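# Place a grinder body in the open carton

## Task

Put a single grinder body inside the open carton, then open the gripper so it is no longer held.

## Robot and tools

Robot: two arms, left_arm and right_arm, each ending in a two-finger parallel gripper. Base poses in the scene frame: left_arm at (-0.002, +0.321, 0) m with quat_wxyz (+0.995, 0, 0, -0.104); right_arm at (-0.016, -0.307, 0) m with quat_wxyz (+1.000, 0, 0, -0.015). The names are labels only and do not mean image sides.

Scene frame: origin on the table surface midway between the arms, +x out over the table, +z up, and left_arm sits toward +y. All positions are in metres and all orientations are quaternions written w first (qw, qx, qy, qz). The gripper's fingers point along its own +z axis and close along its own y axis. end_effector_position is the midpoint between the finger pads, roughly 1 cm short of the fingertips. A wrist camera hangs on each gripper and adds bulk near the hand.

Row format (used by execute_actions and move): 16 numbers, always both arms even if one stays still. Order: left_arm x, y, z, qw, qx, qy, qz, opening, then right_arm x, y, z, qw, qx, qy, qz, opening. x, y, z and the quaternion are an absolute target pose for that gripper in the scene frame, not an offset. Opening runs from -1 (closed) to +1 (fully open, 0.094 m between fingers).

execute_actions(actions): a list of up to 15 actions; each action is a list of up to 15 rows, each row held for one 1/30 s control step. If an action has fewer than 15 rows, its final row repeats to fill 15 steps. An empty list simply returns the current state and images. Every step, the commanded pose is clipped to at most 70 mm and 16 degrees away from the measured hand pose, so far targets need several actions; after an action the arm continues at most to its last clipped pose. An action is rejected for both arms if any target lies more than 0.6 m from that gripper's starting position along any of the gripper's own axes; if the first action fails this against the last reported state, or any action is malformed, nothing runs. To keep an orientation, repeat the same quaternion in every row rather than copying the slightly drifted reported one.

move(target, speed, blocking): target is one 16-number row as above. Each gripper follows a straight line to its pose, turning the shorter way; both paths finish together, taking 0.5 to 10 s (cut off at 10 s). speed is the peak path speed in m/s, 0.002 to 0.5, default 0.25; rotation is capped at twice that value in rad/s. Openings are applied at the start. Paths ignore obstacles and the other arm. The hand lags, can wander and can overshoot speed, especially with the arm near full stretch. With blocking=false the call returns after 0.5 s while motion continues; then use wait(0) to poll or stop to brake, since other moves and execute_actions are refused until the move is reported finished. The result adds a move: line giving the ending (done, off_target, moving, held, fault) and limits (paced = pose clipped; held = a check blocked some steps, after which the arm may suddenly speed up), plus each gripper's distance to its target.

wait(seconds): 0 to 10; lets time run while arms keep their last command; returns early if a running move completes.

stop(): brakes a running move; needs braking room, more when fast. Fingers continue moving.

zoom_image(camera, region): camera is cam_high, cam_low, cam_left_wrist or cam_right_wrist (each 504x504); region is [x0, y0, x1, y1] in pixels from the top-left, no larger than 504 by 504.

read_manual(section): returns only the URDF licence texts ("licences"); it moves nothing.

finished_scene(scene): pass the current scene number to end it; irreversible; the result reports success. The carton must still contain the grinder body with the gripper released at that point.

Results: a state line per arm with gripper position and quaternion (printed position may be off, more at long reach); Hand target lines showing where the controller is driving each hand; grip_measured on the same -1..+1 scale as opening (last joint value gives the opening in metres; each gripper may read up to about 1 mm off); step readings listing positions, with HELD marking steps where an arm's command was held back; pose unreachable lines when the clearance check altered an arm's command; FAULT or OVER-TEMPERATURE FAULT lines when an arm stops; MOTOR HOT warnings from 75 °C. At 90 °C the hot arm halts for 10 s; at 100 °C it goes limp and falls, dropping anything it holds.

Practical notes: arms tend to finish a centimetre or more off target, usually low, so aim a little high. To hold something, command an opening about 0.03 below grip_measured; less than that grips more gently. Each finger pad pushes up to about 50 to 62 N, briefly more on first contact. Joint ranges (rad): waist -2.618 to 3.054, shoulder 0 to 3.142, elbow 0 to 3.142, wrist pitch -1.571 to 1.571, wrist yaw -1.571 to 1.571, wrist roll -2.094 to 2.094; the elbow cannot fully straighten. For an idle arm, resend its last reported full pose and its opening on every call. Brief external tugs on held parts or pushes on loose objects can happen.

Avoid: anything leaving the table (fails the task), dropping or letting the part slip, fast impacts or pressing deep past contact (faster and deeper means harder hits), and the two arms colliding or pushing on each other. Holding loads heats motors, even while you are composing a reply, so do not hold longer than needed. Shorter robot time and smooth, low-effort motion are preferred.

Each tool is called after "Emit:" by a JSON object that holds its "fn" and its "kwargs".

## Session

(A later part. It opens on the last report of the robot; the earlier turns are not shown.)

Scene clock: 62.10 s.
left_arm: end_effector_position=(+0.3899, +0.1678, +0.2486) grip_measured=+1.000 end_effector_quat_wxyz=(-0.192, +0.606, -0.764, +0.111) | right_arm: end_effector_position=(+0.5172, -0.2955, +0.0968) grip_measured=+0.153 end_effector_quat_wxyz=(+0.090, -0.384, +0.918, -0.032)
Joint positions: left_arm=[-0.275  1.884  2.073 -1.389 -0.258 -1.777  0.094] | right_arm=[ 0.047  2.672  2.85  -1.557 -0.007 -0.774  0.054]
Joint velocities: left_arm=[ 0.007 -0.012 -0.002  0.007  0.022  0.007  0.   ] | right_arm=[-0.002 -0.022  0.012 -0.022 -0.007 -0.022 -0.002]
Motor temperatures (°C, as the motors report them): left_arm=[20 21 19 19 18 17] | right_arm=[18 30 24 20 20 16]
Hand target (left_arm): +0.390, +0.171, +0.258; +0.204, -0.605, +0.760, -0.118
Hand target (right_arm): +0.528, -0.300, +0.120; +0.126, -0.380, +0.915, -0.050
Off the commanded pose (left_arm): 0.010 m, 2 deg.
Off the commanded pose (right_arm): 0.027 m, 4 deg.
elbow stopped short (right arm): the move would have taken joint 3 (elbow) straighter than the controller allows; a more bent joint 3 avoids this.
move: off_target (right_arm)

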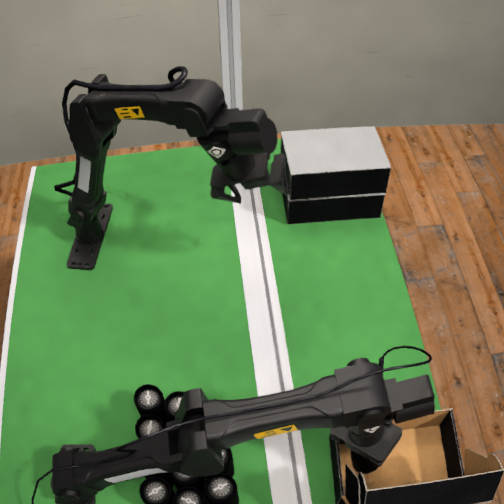

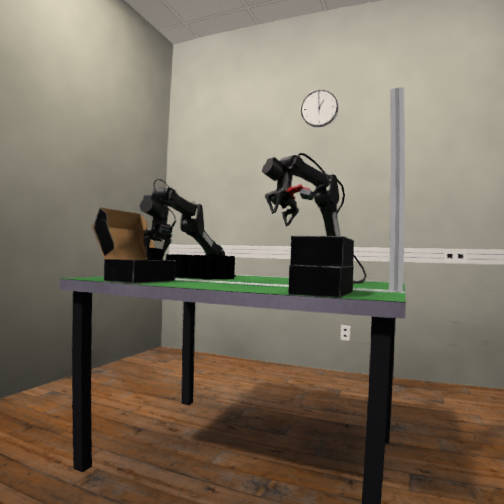

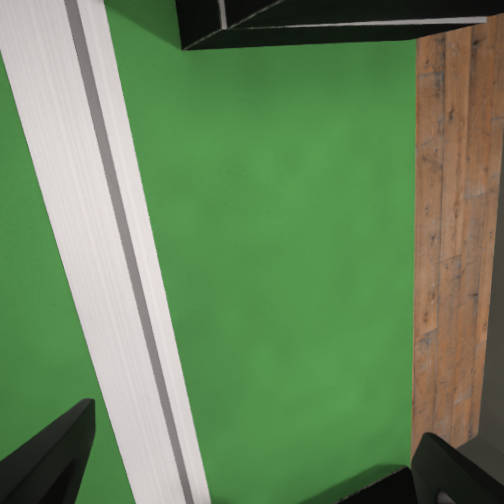

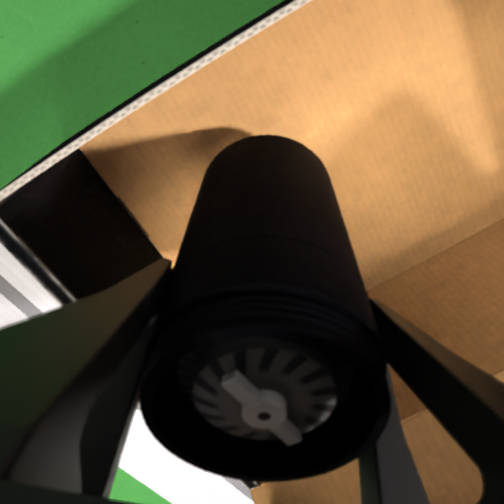

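Emit:
{"fn": "move", "kwargs": {"target": [0.39,0.171,0.258,0.204,-0.605,0.76,-0.118,1, 0.53,-0.30,0.105,0.06,-0.383,0.92,-0.025,0.1], "speed": 0.03}}

Emit:
{"fn": "move", "kwargs": {"target": [0.39,0.171,0.258,0.204,-0.605,0.76,-0.118,1, 0.53,-0.30,0.105,0.06,-0.383,0.92,-0.025,0.6]}}

Emit:
{"fn": "move", "kwargs": {"target": [0.39,0.171,0.258,0.204,-0.605,0.76,-0.118,1, 0.51,-0.29,0.19,0.15,-0.383,0.91,-0.05,0.6], "speed": 0.1}}

Scene clock: 67.63 s.
left_arm: end_effector_position=(+0.3899, +0.1678, +0.2486) grip_measured=+1.000 end_effector_quat_wxyz=(-0.192, +0.606, -0.764, +0.111) | right_arm: end_effector_position=(+0.5172, -0.2950, +0.0831) grip_measured=+0.153 end_effector_quat_wxyz=(+0.080, -0.384, +0.919, -0.027)
Joint positions: left_arm=[-0.275  1.884  2.073 -1.389 -0.258 -1.777  0.094] | right_arm=[ 0.047  2.699  2.85  -1.554 -0.009 -0.774  0.054]
Joint velocities: left_arm=[-0.007  0.002 -0.002  0.081 -0.007 -0.066  0.   ] | right_arm=[-0.007 -0.007 -0.012 -0.022 -0.022  0.037 -0.001]
Motor temperatures (°C, as the motors report them): left_arm=[20 21 19 19 18 17] | right_arm=[18 32 24 20 20 16]
Hand target (left_arm): +0.390, +0.171, +0.258; +0.204, -0.605, +0.760, -0.118
Hand target (right_arm): +0.528, -0.300, +0.105; +0.114, -0.381, +0.916, -0.046
Off the commanded pose (left_arm): 0.010 m, 2 deg.
Off the commanded pose (right_arm): 0.026 m, 2 deg.
elbow stopped short (right arm): the move would have taken joint 3 (elbow) straighter than the controller allows; a more bent joint 3 avoids this.
move: off_target (right_arm)

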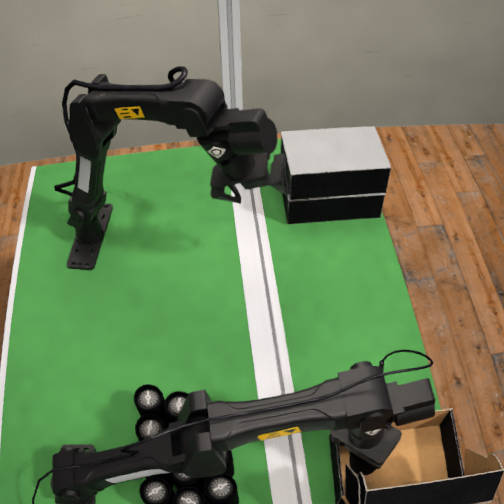

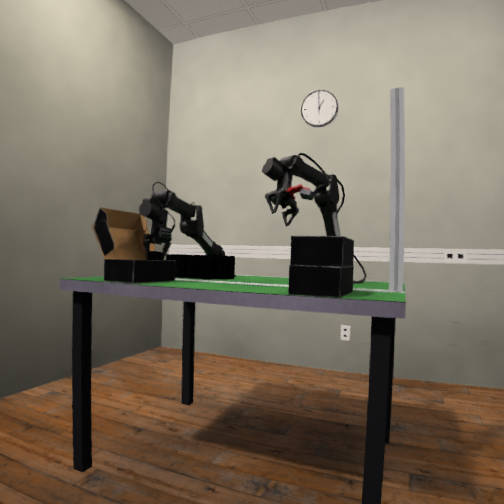

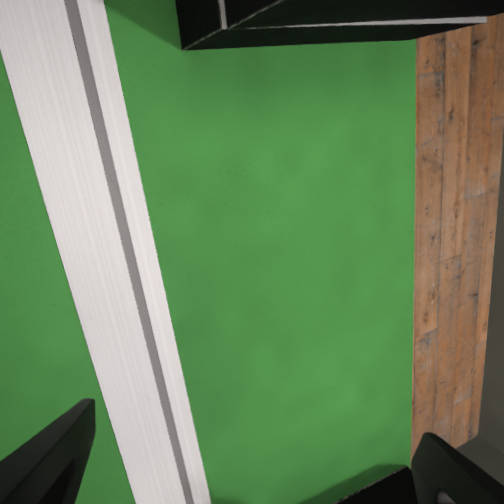

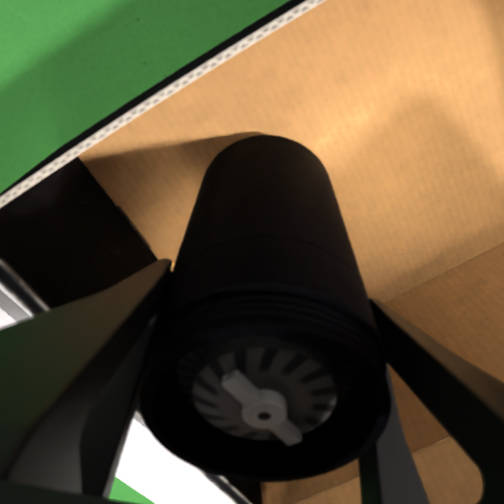

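Scene clock: 68.33 s.
left_arm: end_effector_position=(+0.3899, +0.1678, +0.2486) grip_measured=+1.000 end_effector_quat_wxyz=(-0.192, +0.606, -0.764, +0.111) | right_arm: end_effector_position=(+0.5206, -0.2958, +0.0804) grip_measured=+0.598 end_effector_quat_wxyz=(+0.083, -0.384, +0.919, -0.030)
Joint positions: left_arm=[-0.275  1.884  2.073 -1.389 -0.258 -1.777  0.094] | right_arm=[ 0.047  2.705  2.85  -1.54  -0.004 -0.774  0.075]
Joint velocities: left_arm=[ 0.002  0.012 -0.007 -0.007  0.022  0.022  0.   ] | right_arm=[-0.007  0.007  0.002  0.051 -0.022  0.051  0.001]
Motor temperatures (°C, as the motors report them): left_arm=[20 21 19 19 18 17] | right_arm=[18 32 24 20 20 16]
Hand target (left_arm): +0.390, +0.171, +0.258; +0.204, -0.605, +0.760, -0.118
Hand target (right_arm): +0.529, -0.300, +0.105; +0.114, -0.381, +0.916, -0.046
Off the commanded pose (left_arm): 0.010 m, 2 deg.
Off the commanded pose (right_arm): 0.027 m, 3 deg.
elbow stopped short (right arm): the move would have taken joint 3 (elbow) straighter than the controller allows; a more bent joint 3 avoids this.
move: off_target (right_arm)

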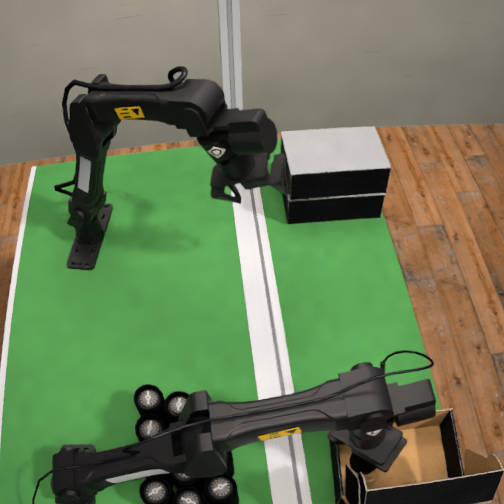

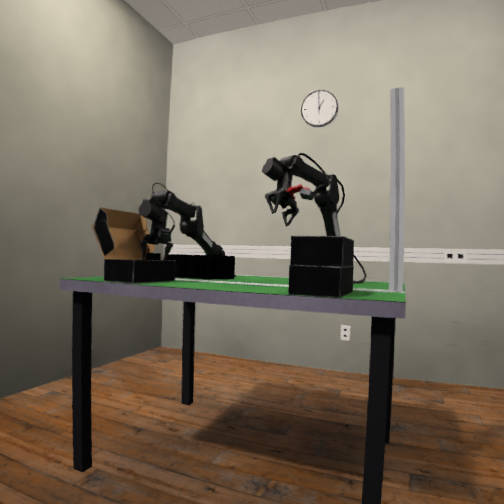

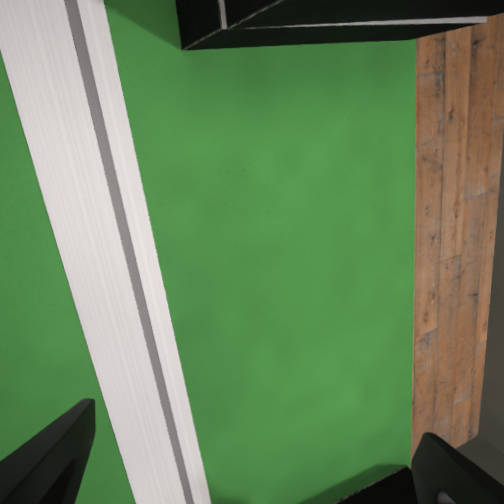

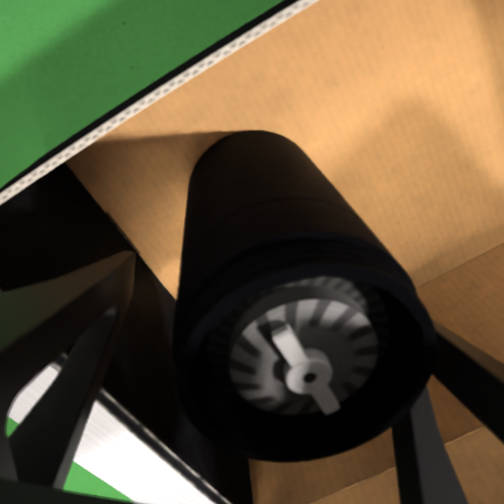

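Scene clock: 69.83 s.
left_arm: end_effector_position=(+0.3899, +0.1678, +0.2486) grip_measured=+1.000 end_effector_quat_wxyz=(-0.192, +0.606, -0.764, +0.111) | right_arm: end_effector_position=(+0.5146, -0.2959, +0.1797) grip_measured=+0.598 end_effector_quat_wxyz=(+0.165, -0.380, +0.908, -0.063)
Joint positions: left_arm=[-0.275  1.884  2.073 -1.389 -0.258 -1.777  0.094] | right_arm=[ 0.047  2.51   2.85  -1.556 -0.004 -0.774  0.075]
Joint velocities: left_arm=[-0.007 -0.002  0.007 -0.007  0.051 -0.095  0.   ] | right_arm=[-0.002  0.012 -0.012 -0.007 -0.066 -0.007  0.001]
Motor temperatures (°C, as the motors report them): left_arm=[20 21 19 19 18 17] | right_arm=[18 32 24 20 20 16]
Hand target (left_arm): +0.390, +0.171, +0.258; +0.204, -0.605, +0.760, -0.118
Hand target (right_arm): +0.511, -0.290, +0.190; +0.173, -0.382, +0.906, -0.060
Off the commanded pose (left_arm): 0.010 m, 2 deg.
Off the commanded pose (right_arm): 0.013 m, 2 deg.
joint sent to its limit (right arm) — the command would take joint 4 (wrist pitch) past its lower limit, so that joint was sent only as far as its limit.
move: off_target (right_arm)

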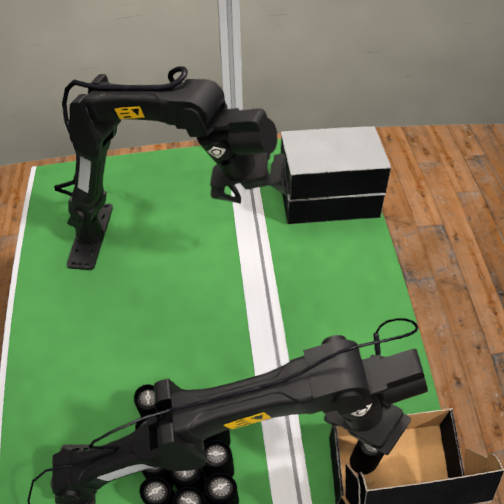

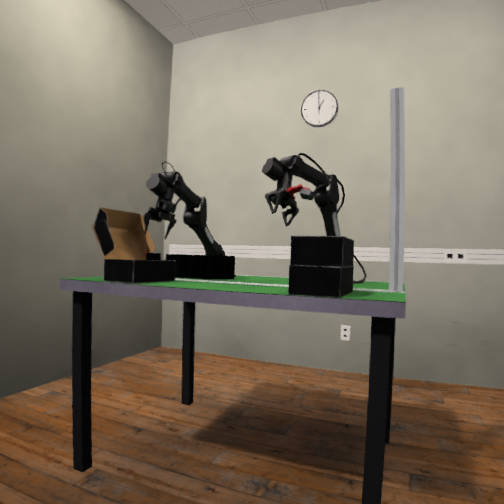

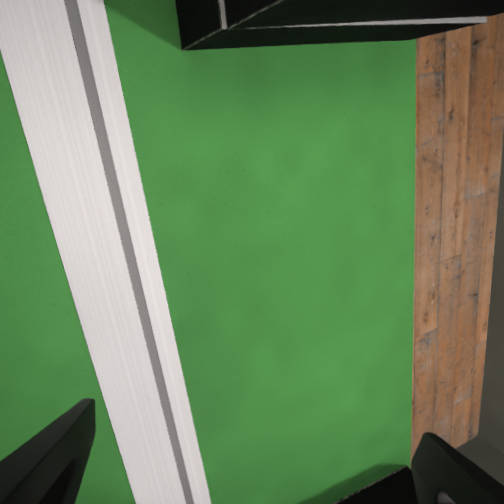

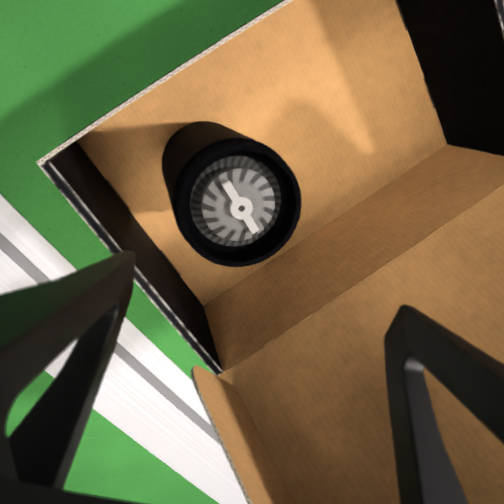

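Emit:
{"fn": "move", "kwargs": {"target": [0.39,0.171,0.258,0.204,-0.605,0.76,-0.118,1, 0.525,-0.298,0.15,0.15,0,0.989,0,0.7], "speed": 0.15}}

Scene clock: 86.13 s.
left_arm: end_effector_position=(+0.3899, +0.1678, +0.2486) grip_measured=+1.000 end_effector_quat_wxyz=(-0.192, +0.606, -0.764, +0.111) | right_arm: end_effector_position=(+0.5178, -0.2963, +0.1389) grip_measured=+0.697 end_effector_quat_wxyz=(+0.137, -0.005, +0.991, +0.003)
Joint positions: left_arm=[-0.275  1.884  2.073 -1.389 -0.258 -1.777  0.094] | right_arm=[ 0.047  2.59   2.85  -1.556 -0.002  0.008  0.08 ]
Joint velocities: left_arm=[-0.002 -0.007 -0.012 -0.037 -0.022 -0.081  0.   ] | right_arm=[0.002 0.002 0.012 0.051 0.007 0.007 0.   ]
Motor temperatures (°C, as the motors report them): left_arm=[20 22 19 19 18 17] | right_arm=[18 34 23 20 20 16]
Hand target (left_arm): +0.390, +0.171, +0.258; +0.204, -0.605, +0.760, -0.118
Hand target (right_arm): +0.524, -0.298, +0.150; +0.159, +0.000, +0.987, +0.000
Off the commanded pose (left_arm): 0.010 m, 2 deg.
Off the commanded pose (right_arm): 0.013 m, 2 deg.
elbow stopped short (right arm): the move would have taken joint 3 (elbow) straighter than the controller allows; a more bent joint 3 avoids this.
move: off_target (right_arm)

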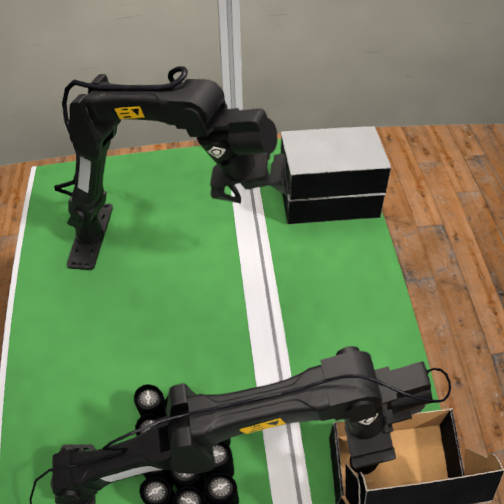

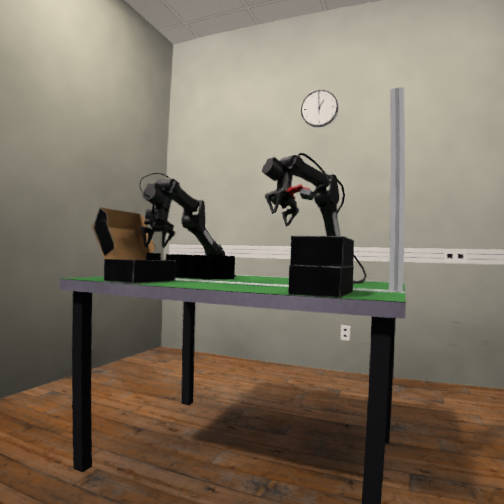

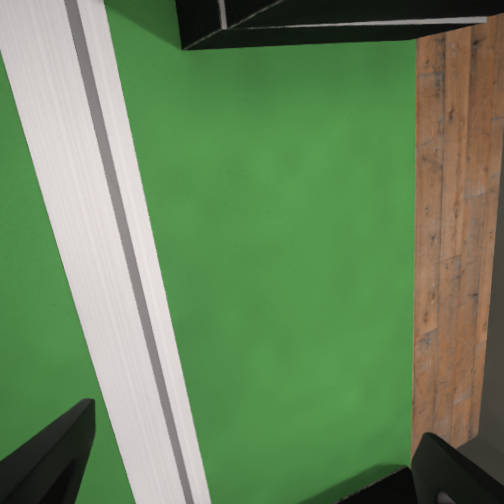

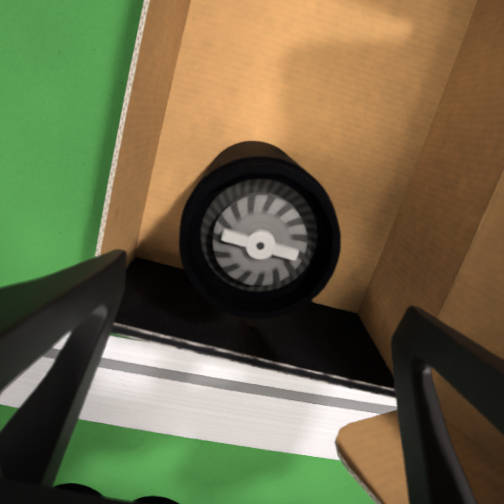

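Emit:
{"fn": "move", "kwargs": {"target": [0.39,0.171,0.258,0.204,-0.605,0.76,-0.118,1, 0.533,-0.298,0.097,0.13,0,0.991,0,0.55], "speed": 0.06}}

Emit:
{"fn": "move", "kwargs": {"target": [0.39,0.171,0.258,0.204,-0.605,0.76,-0.118,1, 0.533,-0.298,0.097,0.13,0,0.991,0,0.11]}}

Scene clock: 90.77 s.
left_arm: end_effector_position=(+0.3899, +0.1679, +0.2486) grip_measured=+1.000 end_effector_quat_wxyz=(-0.192, +0.606, -0.764, +0.111) | right_arm: end_effector_position=(+0.5279, -0.2961, +0.0837) grip_measured=+0.552 end_effector_quat_wxyz=(+0.109, -0.004, +0.994, +0.003)
Joint positions: left_arm=[-0.275  1.884  2.073 -1.389 -0.258 -1.777  0.094] | right_arm=[ 0.047  2.628  2.702 -1.426 -0.002  0.01   0.073]
Joint velocities: left_arm=[ 0.007 -0.012 -0.007 -0.037 -0.037 -0.007  0.   ] | right_arm=[-0.002  0.002 -0.032  0.037  0.007 -0.051  0.   ]
Motor temperatures (°C, as the motors report them): left_arm=[20 22 19 19 18 17] | right_arm=[18 34 23 20 20 16]
Hand target (left_arm): +0.390, +0.171, +0.258; +0.204, -0.605, +0.760, -0.118
Hand target (right_arm): +0.532, -0.298, +0.097; +0.129, -0.000, +0.992, +0.000
Off the commanded pose (left_arm): 0.010 m, 2 deg.
Off the commanded pose (right_arm): 0.014 m, 2 deg.
move: off_target (right_arm)

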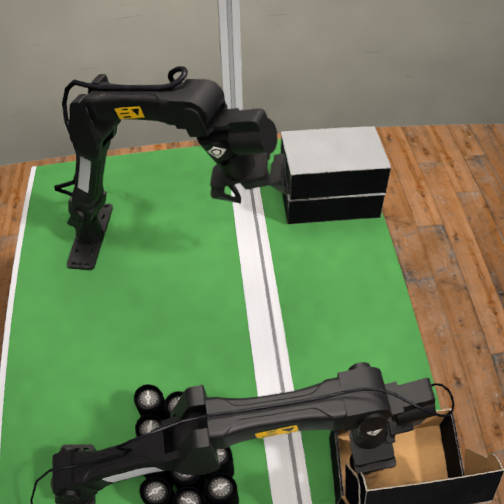

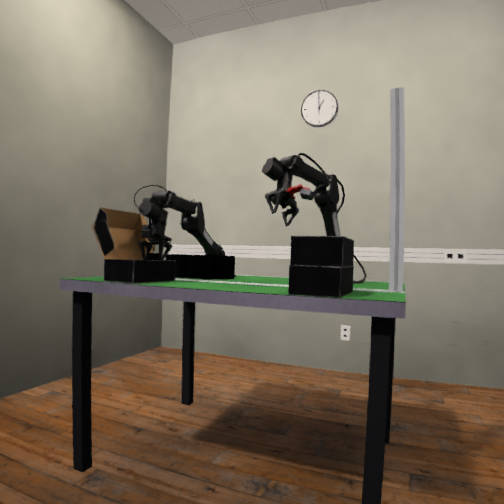

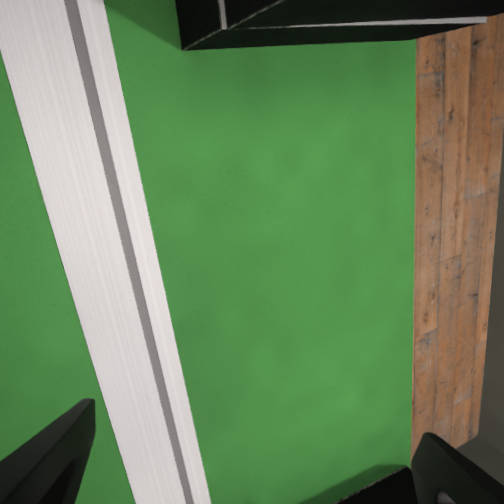

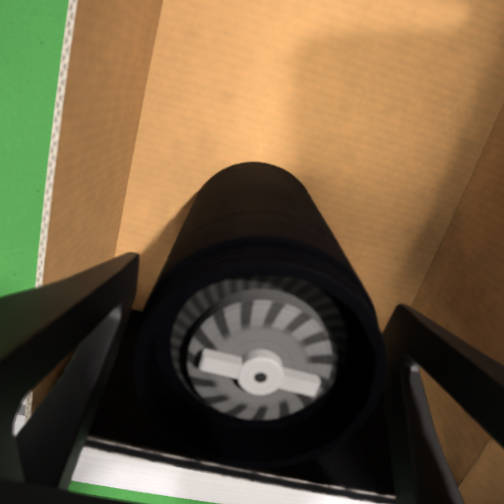

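Scene clock: 91.47 s.
left_arm: end_effector_position=(+0.3899, +0.1678, +0.2486) grip_measured=+1.000 end_effector_quat_wxyz=(-0.192, +0.606, -0.764, +0.111) | right_arm: end_effector_position=(+0.5279, -0.2956, +0.0833) grip_measured=+0.155 end_effector_quat_wxyz=(+0.109, -0.004, +0.994, +0.004)
Joint positions: left_arm=[-0.275  1.884  2.073 -1.389 -0.257 -1.777  0.094] | right_arm=[ 0.047  2.629  2.702 -1.425 -0.005  0.01   0.054]
Joint velocities: left_arm=[ 0.002 -0.007  0.002 -0.007 -0.066 -0.007  0.   ] | right_arm=[-0.007 -0.007 -0.022 -0.037 -0.022 -0.066  0.   ]
Motor temperatures (°C, as the motors report them): left_arm=[20 22 19 19 18 17] | right_arm=[18 34 23 20 20 16]
Hand target (left_arm): +0.390, +0.171, +0.258; +0.204, -0.605, +0.760, -0.118
Hand target (right_arm): +0.533, -0.298, +0.097; +0.130, -0.000, +0.992, -0.000
Off the commanded pose (left_arm): 0.010 m, 2 deg.
Off the commanded pose (right_arm): 0.015 m, 3 deg.
move: off_target (right_arm)

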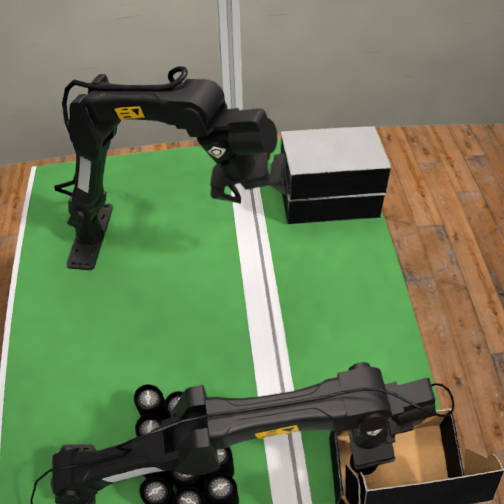

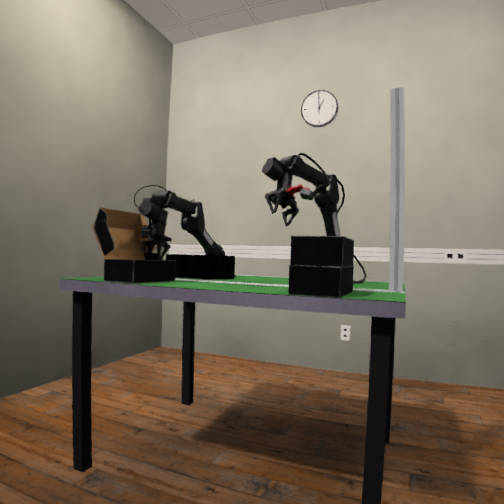

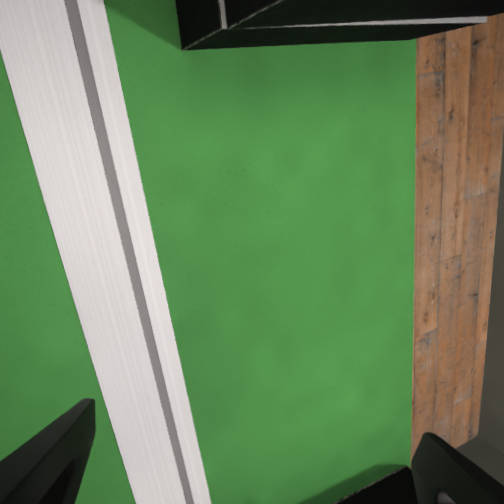

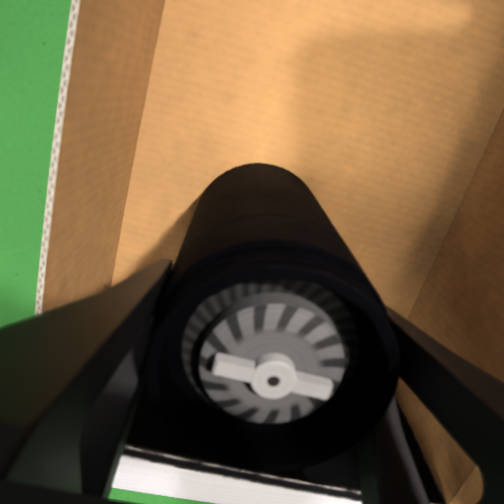

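Emit:
{"fn": "move", "kwargs": {"target": [0.39,0.171,0.258,0.204,-0.605,0.76,-0.118,1, 0.535,-0.295,0.115,0.15,0,0.989,0,0.11], "speed": 0.05}}

Emit:
{"fn": "move", "kwargs": {"target": [0.39,0.171,0.258,0.204,-0.605,0.76,-0.118,1, 0.57,-0.292,0.108,0.5,0,0.866,0,0.11], "speed": 0.15}}

Scene clock: 96.43 s.
left_arm: end_effector_position=(+0.3899, +0.1678, +0.2486) grip_measured=+1.000 end_effector_quat_wxyz=(-0.192, +0.606, -0.764, +0.111) | right_arm: end_effector_position=(+0.5281, -0.2957, +0.0844) grip_measured=+0.155 end_effector_quat_wxyz=(+0.110, -0.001, +0.994, +0.004)
Joint positions: left_arm=[-0.275  1.884  2.073 -1.389 -0.258 -1.777  0.094] | right_arm=[ 0.047  2.627  2.702 -1.425 -0.004  0.015  0.054]
Joint velocities: left_arm=[ 0.017 -0.012  0.002 -0.037 -0.066 -0.051  0.   ] | right_arm=[ 0.007 -0.007 -0.007 -0.037 -0.022  0.037 -0.   ]
Motor temperatures (°C, as the motors report them): left_arm=[20 22 19 19 18 17] | right_arm=[18 35 23 20 20 16]
Hand target (left_arm): +0.390, +0.171, +0.258; +0.204, -0.605, +0.760, -0.118
Hand target (right_arm): +0.534, -0.295, +0.115; +0.149, +0.000, +0.989, -0.000
Off the commanded pose (left_arm): 0.010 m, 2 deg.
Off the commanded pose (right_arm): 0.031 m, 5 deg.
move: off_target (right_arm)

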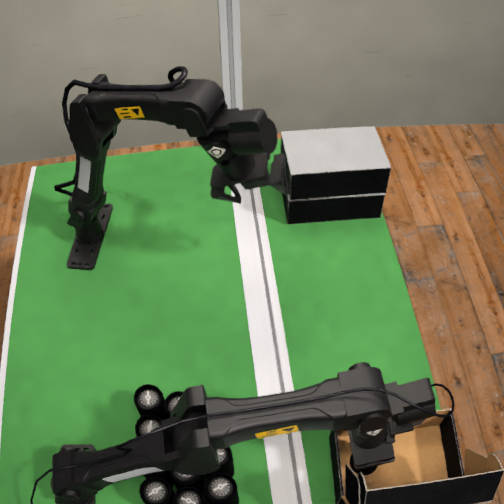

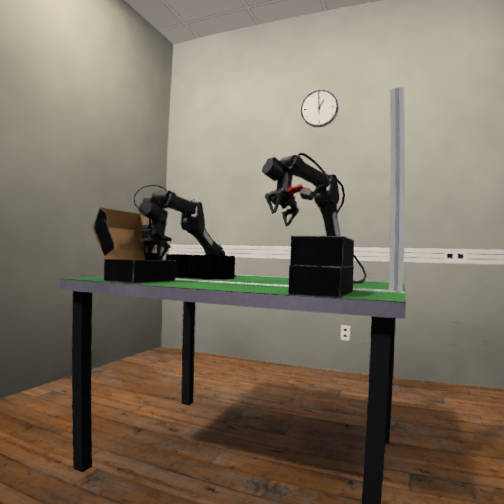

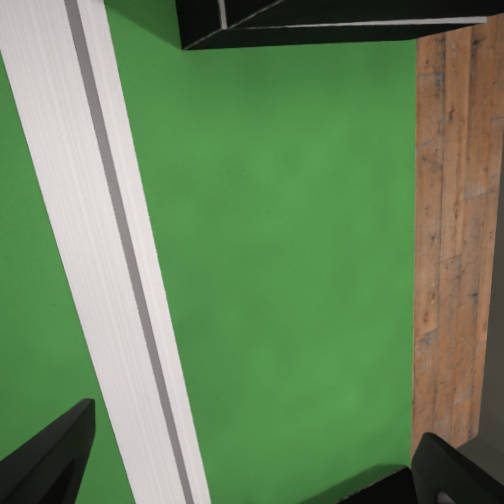

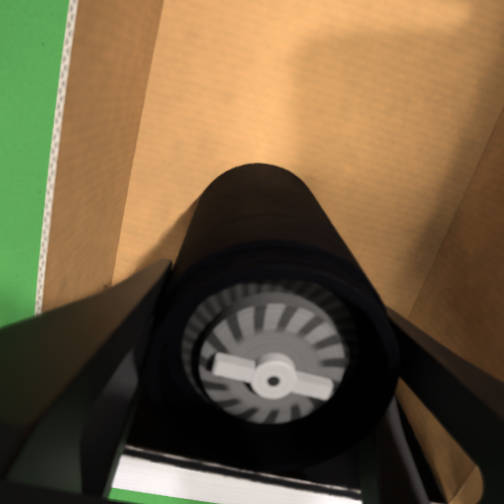

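Scene clock: 99.57 s.
left_arm: end_effector_position=(+0.3899, +0.1678, +0.2486) grip_measured=+1.000 end_effector_quat_wxyz=(-0.192, +0.606, -0.764, +0.111) | right_arm: end_effector_position=(+0.5592, -0.2970, +0.0841) grip_measured=+0.155 end_effector_quat_wxyz=(+0.461, -0.000, +0.887, -0.001)
Joint positions: left_arm=[-0.275  1.884  2.073 -1.389 -0.258 -1.777  0.094] | right_arm=[0.051 2.088 1.346 0.129 0.019 0.011 0.054]
Joint velocities: left_arm=[-0.007 -0.002 -0.017  0.007 -0.007  0.037  0.   ] | right_arm=[-0.012 -0.002 -0.037  0.037  0.066 -0.007 -0.   ]
Motor temperatures (°C, as the motors report them): left_arm=[20 22 19 19 18 17] | right_arm=[18 35 23 20 20 16]
Hand target (left_arm): +0.390, +0.171, +0.258; +0.204, -0.605, +0.760, -0.118
Hand target (right_arm): +0.569, -0.292, +0.110; +0.499, -0.003, +0.867, -0.004
Off the commanded pose (left_arm): 0.010 m, 2 deg.
Off the commanded pose (right_arm): 0.027 m, 5 deg.
move: off_target (right_arm)

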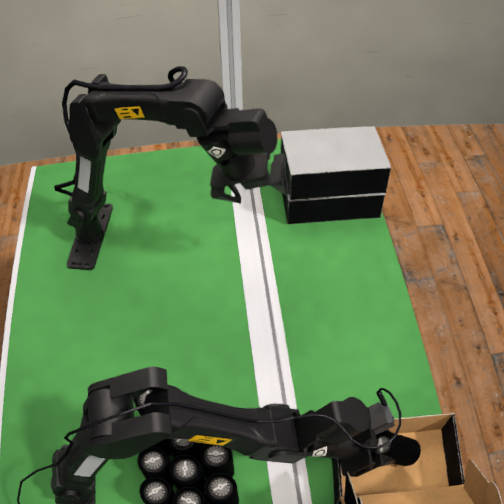

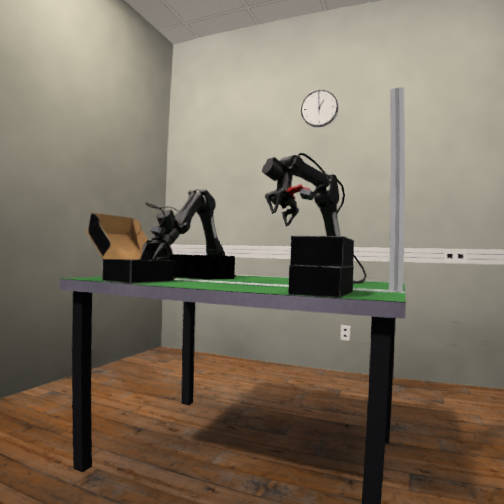

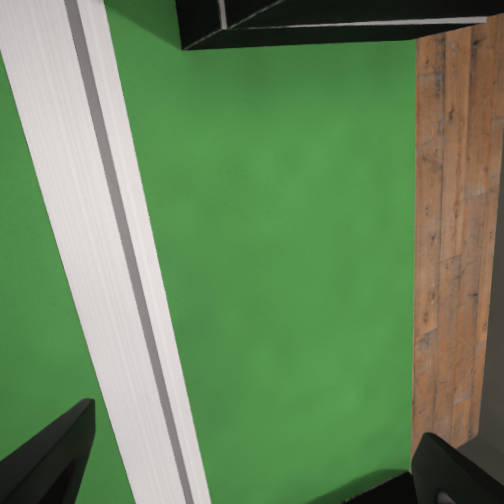

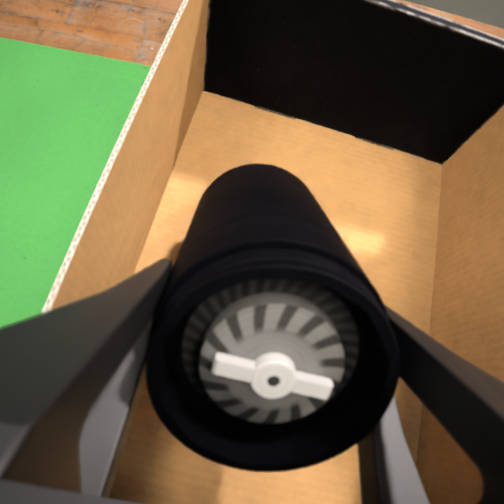

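Emit:
{"fn": "move", "kwargs": {"target": [0.39,0.171,0.258,0.204,-0.605,0.76,-0.118,1, 0.585,-0.295,0.065,0.47,0,0.883,0,0.145], "speed": 0.03}}

Scene clock: 105.03 s.
left_arm: end_effector_position=(+0.3899, +0.1678, +0.2486) grip_measured=+1.000 end_effector_quat_wxyz=(-0.192, +0.606, -0.764, +0.111) | right_arm: end_effector_position=(+0.5853, -0.2964, +0.0793) grip_measured=+0.159 end_effector_quat_wxyz=(+0.489, -0.000, +0.872, -0.000)
Joint positions: left_arm=[-0.275  1.884  2.073 -1.389 -0.258 -1.777  0.094] | right_arm=[0.051 2.179 1.415 0.214 0.019 0.011 0.054]
Joint velocities: left_arm=[ 0.002 -0.012  0.002 -0.022 -0.037 -0.007  0.   ] | right_arm=[ 0.007 -0.007  0.007  0.037 -0.022 -0.007 -0.   ]
Motor temperatures (°C, as the motors report them): left_arm=[20 22 19 20 18 17] | right_arm=[18 34 24 22 20 16]
Hand target (left_arm): +0.390, +0.171, +0.258; +0.204, -0.605, +0.760, -0.118
Hand target (right_arm): +0.584, -0.295, +0.065; +0.470, -0.000, +0.883, -0.000
Off the commanded pose (left_arm): 0.010 m, 2 deg.
Off the commanded pose (right_arm): 0.014 m, 2 deg.
move: off_target (right_arm)

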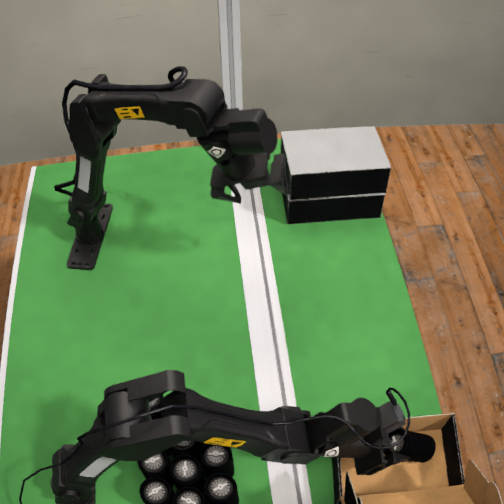

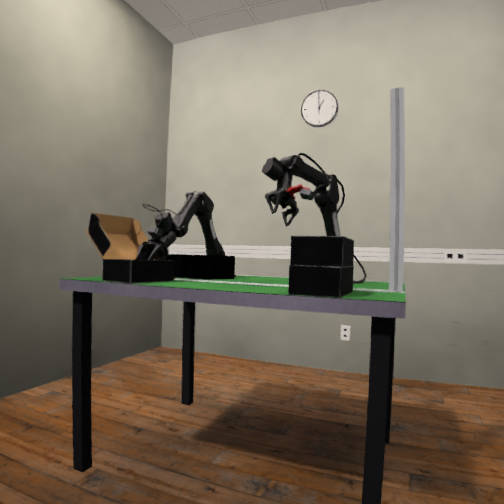

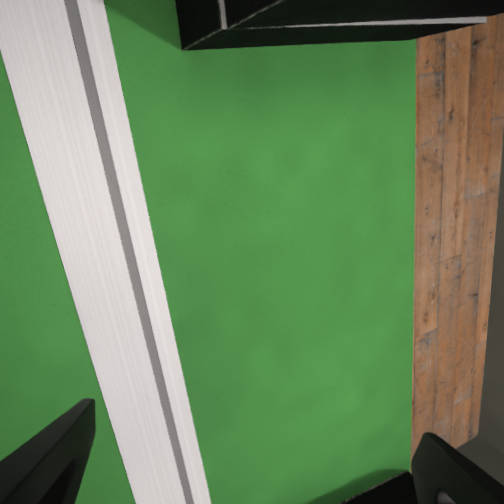

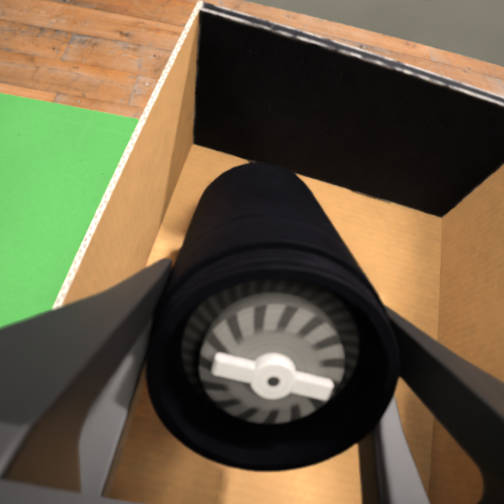

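Emit:
{"fn": "move", "kwargs": {"target": [0.39,0.171,0.258,0.204,-0.605,0.76,-0.118,1, 0.562,-0.295,0.055,0.44,0,0.898,0,0.156], "speed": 0.03}}

Scene clock: 109.73 s.
left_arm: end_effector_position=(+0.3899, +0.1678, +0.2486) grip_measured=+1.000 end_effector_quat_wxyz=(-0.192, +0.606, -0.764, +0.111) | right_arm: end_effector_position=(+0.5819, -0.2965, +0.0778) grip_measured=+0.166 end_effector_quat_wxyz=(+0.486, -0.000, +0.874, -0.000)
Joint positions: left_arm=[-0.275  1.884  2.073 -1.389 -0.258 -1.777  0.094] | right_arm=[0.051 2.171 1.4   0.214 0.019 0.011 0.055]
Joint velocities: left_arm=[ 0.002 -0.007  0.007  0.022  0.022  0.022  0.   ] | right_arm=[-0.012 -0.012 -0.017  0.051 -0.037 -0.022  0.   ]
Motor temperatures (°C, as the motors report them): left_arm=[20 22 19 20 18 17] | right_arm=[18 34 24 22 20 16]
Hand target (left_arm): +0.390, +0.171, +0.258; +0.204, -0.605, +0.760, -0.118
Hand target (right_arm): +0.563, -0.295, +0.056; +0.441, +0.000, +0.897, +0.001
Off the commanded pose (left_arm): 0.010 m, 2 deg.
Off the commanded pose (right_arm): 0.030 m, 6 deg.
move: off_target (right_arm)

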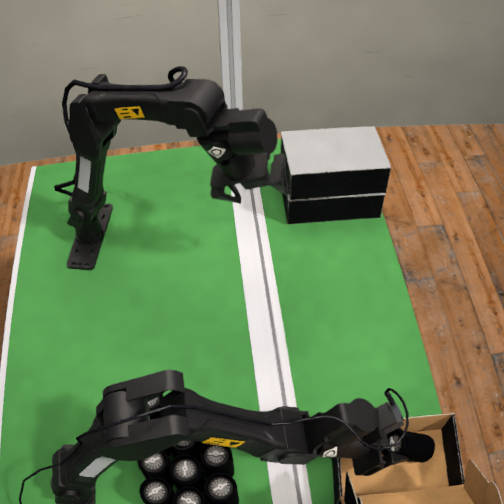

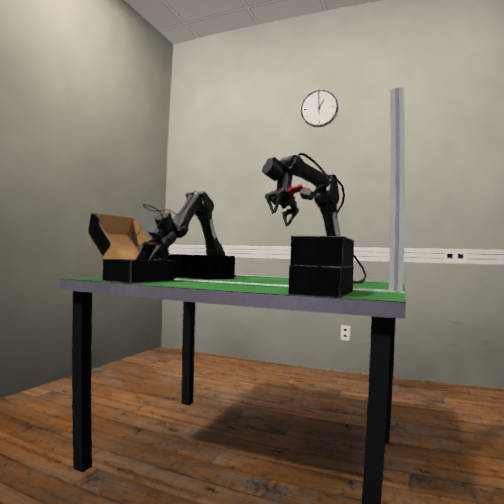

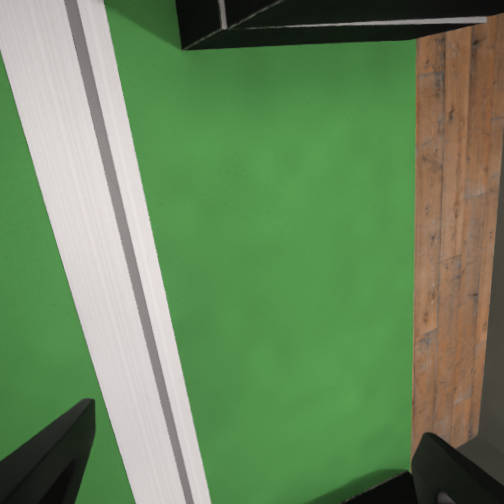

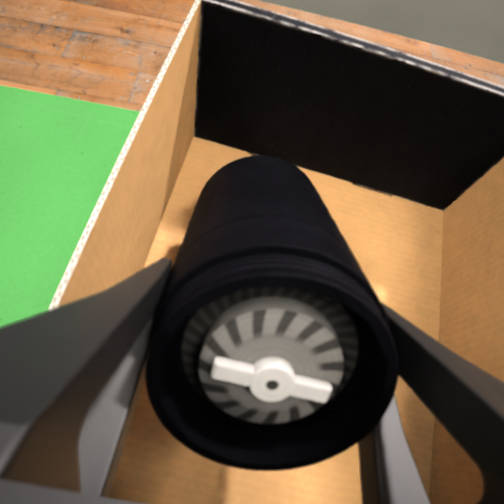

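Starting to pivot. Lighten further.

Emit:
{"fn": "move", "kwargs": {"target": [0.39,0.171,0.258,0.204,-0.605,0.76,-0.118,1, 0.562,-0.295,0.055,0.44,0,0.898,0,0.166], "speed": 0.03}}

Scene clock: 113.67 s.
left_arm: end_effector_position=(+0.3899, +0.1678, +0.2486) grip_measured=+1.000 end_effector_quat_wxyz=(-0.192, +0.606, -0.764, +0.111) | right_arm: end_effector_position=(+0.5819, -0.2965, +0.0778) grip_measured=+0.172 end_effector_quat_wxyz=(+0.486, -0.000, +0.874, -0.000)
Joint positions: left_arm=[-0.275  1.884  2.073 -1.389 -0.258 -1.777  0.094] | right_arm=[0.051 2.171 1.4   0.214 0.019 0.011 0.055]
Joint velocities: left_arm=[ 0.017  0.002 -0.017 -0.007  0.037  0.022  0.   ] | right_arm=[-0.012  0.012 -0.012 -0.066  0.007  0.037 -0.   ]
Motor temperatures (°C, as the motors report them): left_arm=[20 22 19 20 18 17] | right_arm=[18 34 24 22 20 16]
Hand target (left_arm): +0.390, +0.171, +0.258; +0.204, -0.605, +0.760, -0.118
Hand target (right_arm): +0.563, -0.295, +0.056; +0.441, +0.000, +0.897, +0.001
Off the commanded pose (left_arm): 0.010 m, 2 deg.
Off the commanded pose (right_arm): 0.030 m, 6 deg.
move: off_target (right_arm)

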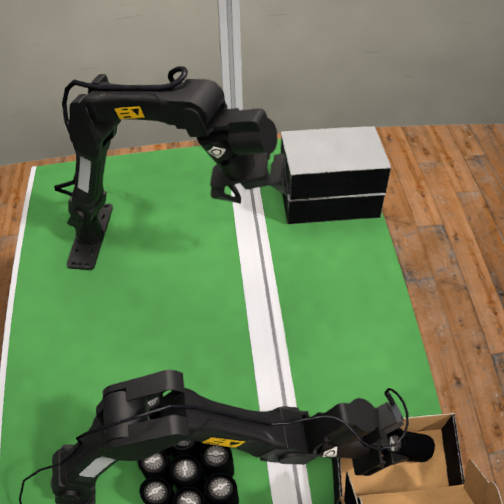

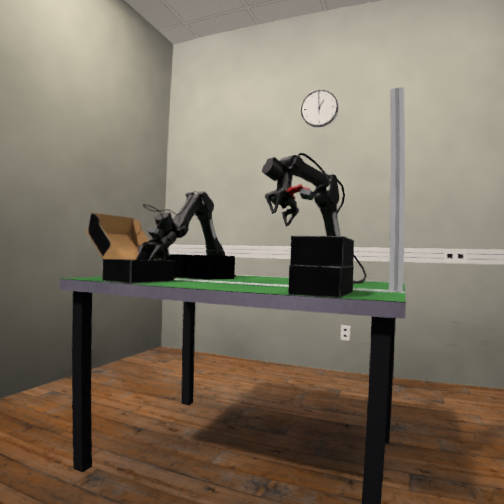

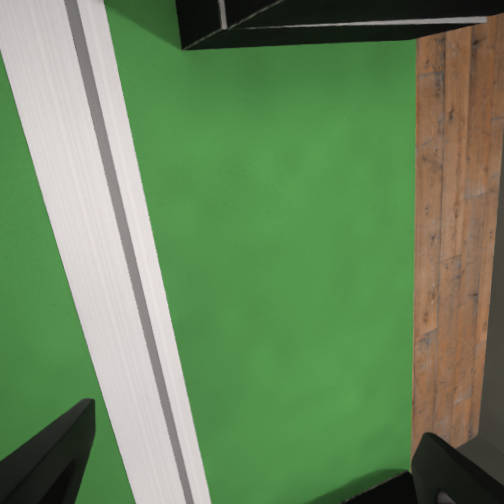

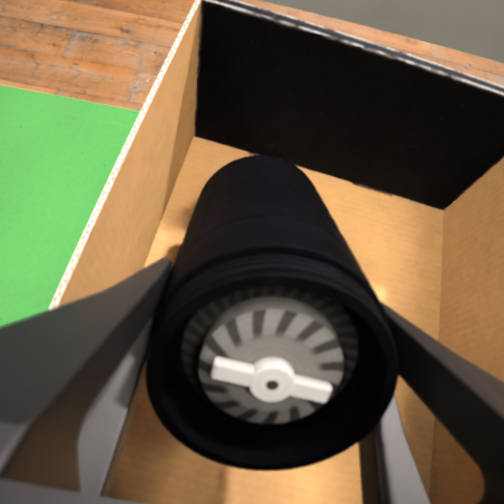

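Emit:
{"fn": "move", "kwargs": {"target": [0.39,0.171,0.258,0.204,-0.605,0.76,-0.118,1, 0.572,-0.295,0.07,0.3,0,0.954,0,0.168], "speed": 0.08}}

Scene clock: 118.67 s.
left_arm: end_effector_position=(+0.3899, +0.1678, +0.2486) grip_measured=+1.000 end_effector_quat_wxyz=(-0.192, +0.606, -0.764, +0.111) | right_arm: end_effector_position=(+0.5884, -0.2963, +0.0865) grip_measured=+0.173 end_effector_quat_wxyz=(+0.347, +0.000, +0.938, -0.003)
Joint positions: left_arm=[-0.275  1.884  2.073 -1.389 -0.258 -1.777  0.094] | right_arm=[ 0.051  2.29   1.883 -0.455  0.019  0.015  0.055]
Joint velocities: left_arm=[-0.012  0.002  0.002  0.022 -0.007 -0.007  0.   ] | right_arm=[ 0.017  0.007  0.017 -0.037  0.007  0.081  0.   ]
Motor temperatures (°C, as the motors report them): left_arm=[20 22 19 20 18 17] | right_arm=[18 33 24 21 20 16]
Hand target (left_arm): +0.390, +0.171, +0.258; +0.204, -0.605, +0.760, -0.118
Hand target (right_arm): +0.573, -0.295, +0.070; +0.302, +0.001, +0.953, +0.003
Off the commanded pose (left_arm): 0.010 m, 2 deg.
Off the commanded pose (right_arm): 0.023 m, 6 deg.
move: off_target (right_arm)

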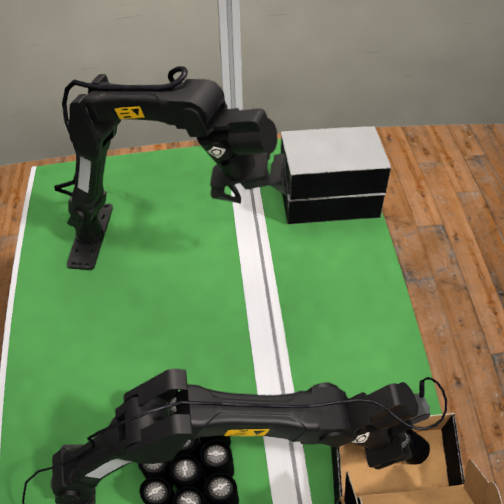

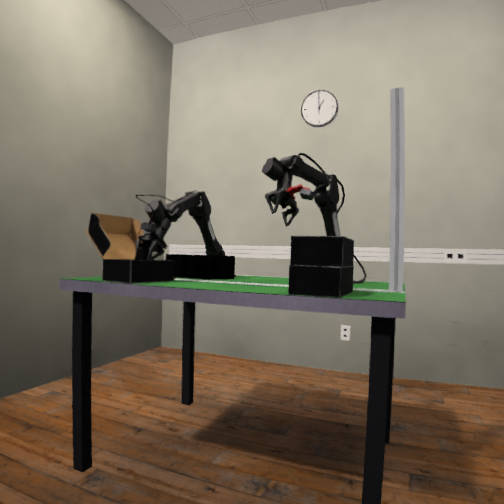

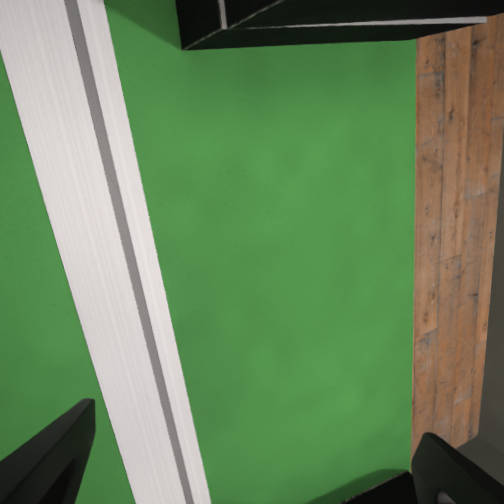

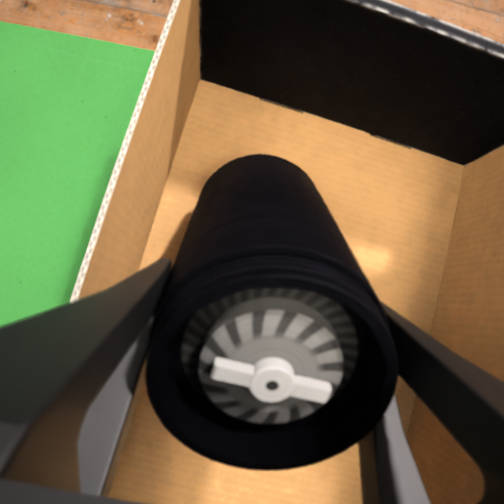

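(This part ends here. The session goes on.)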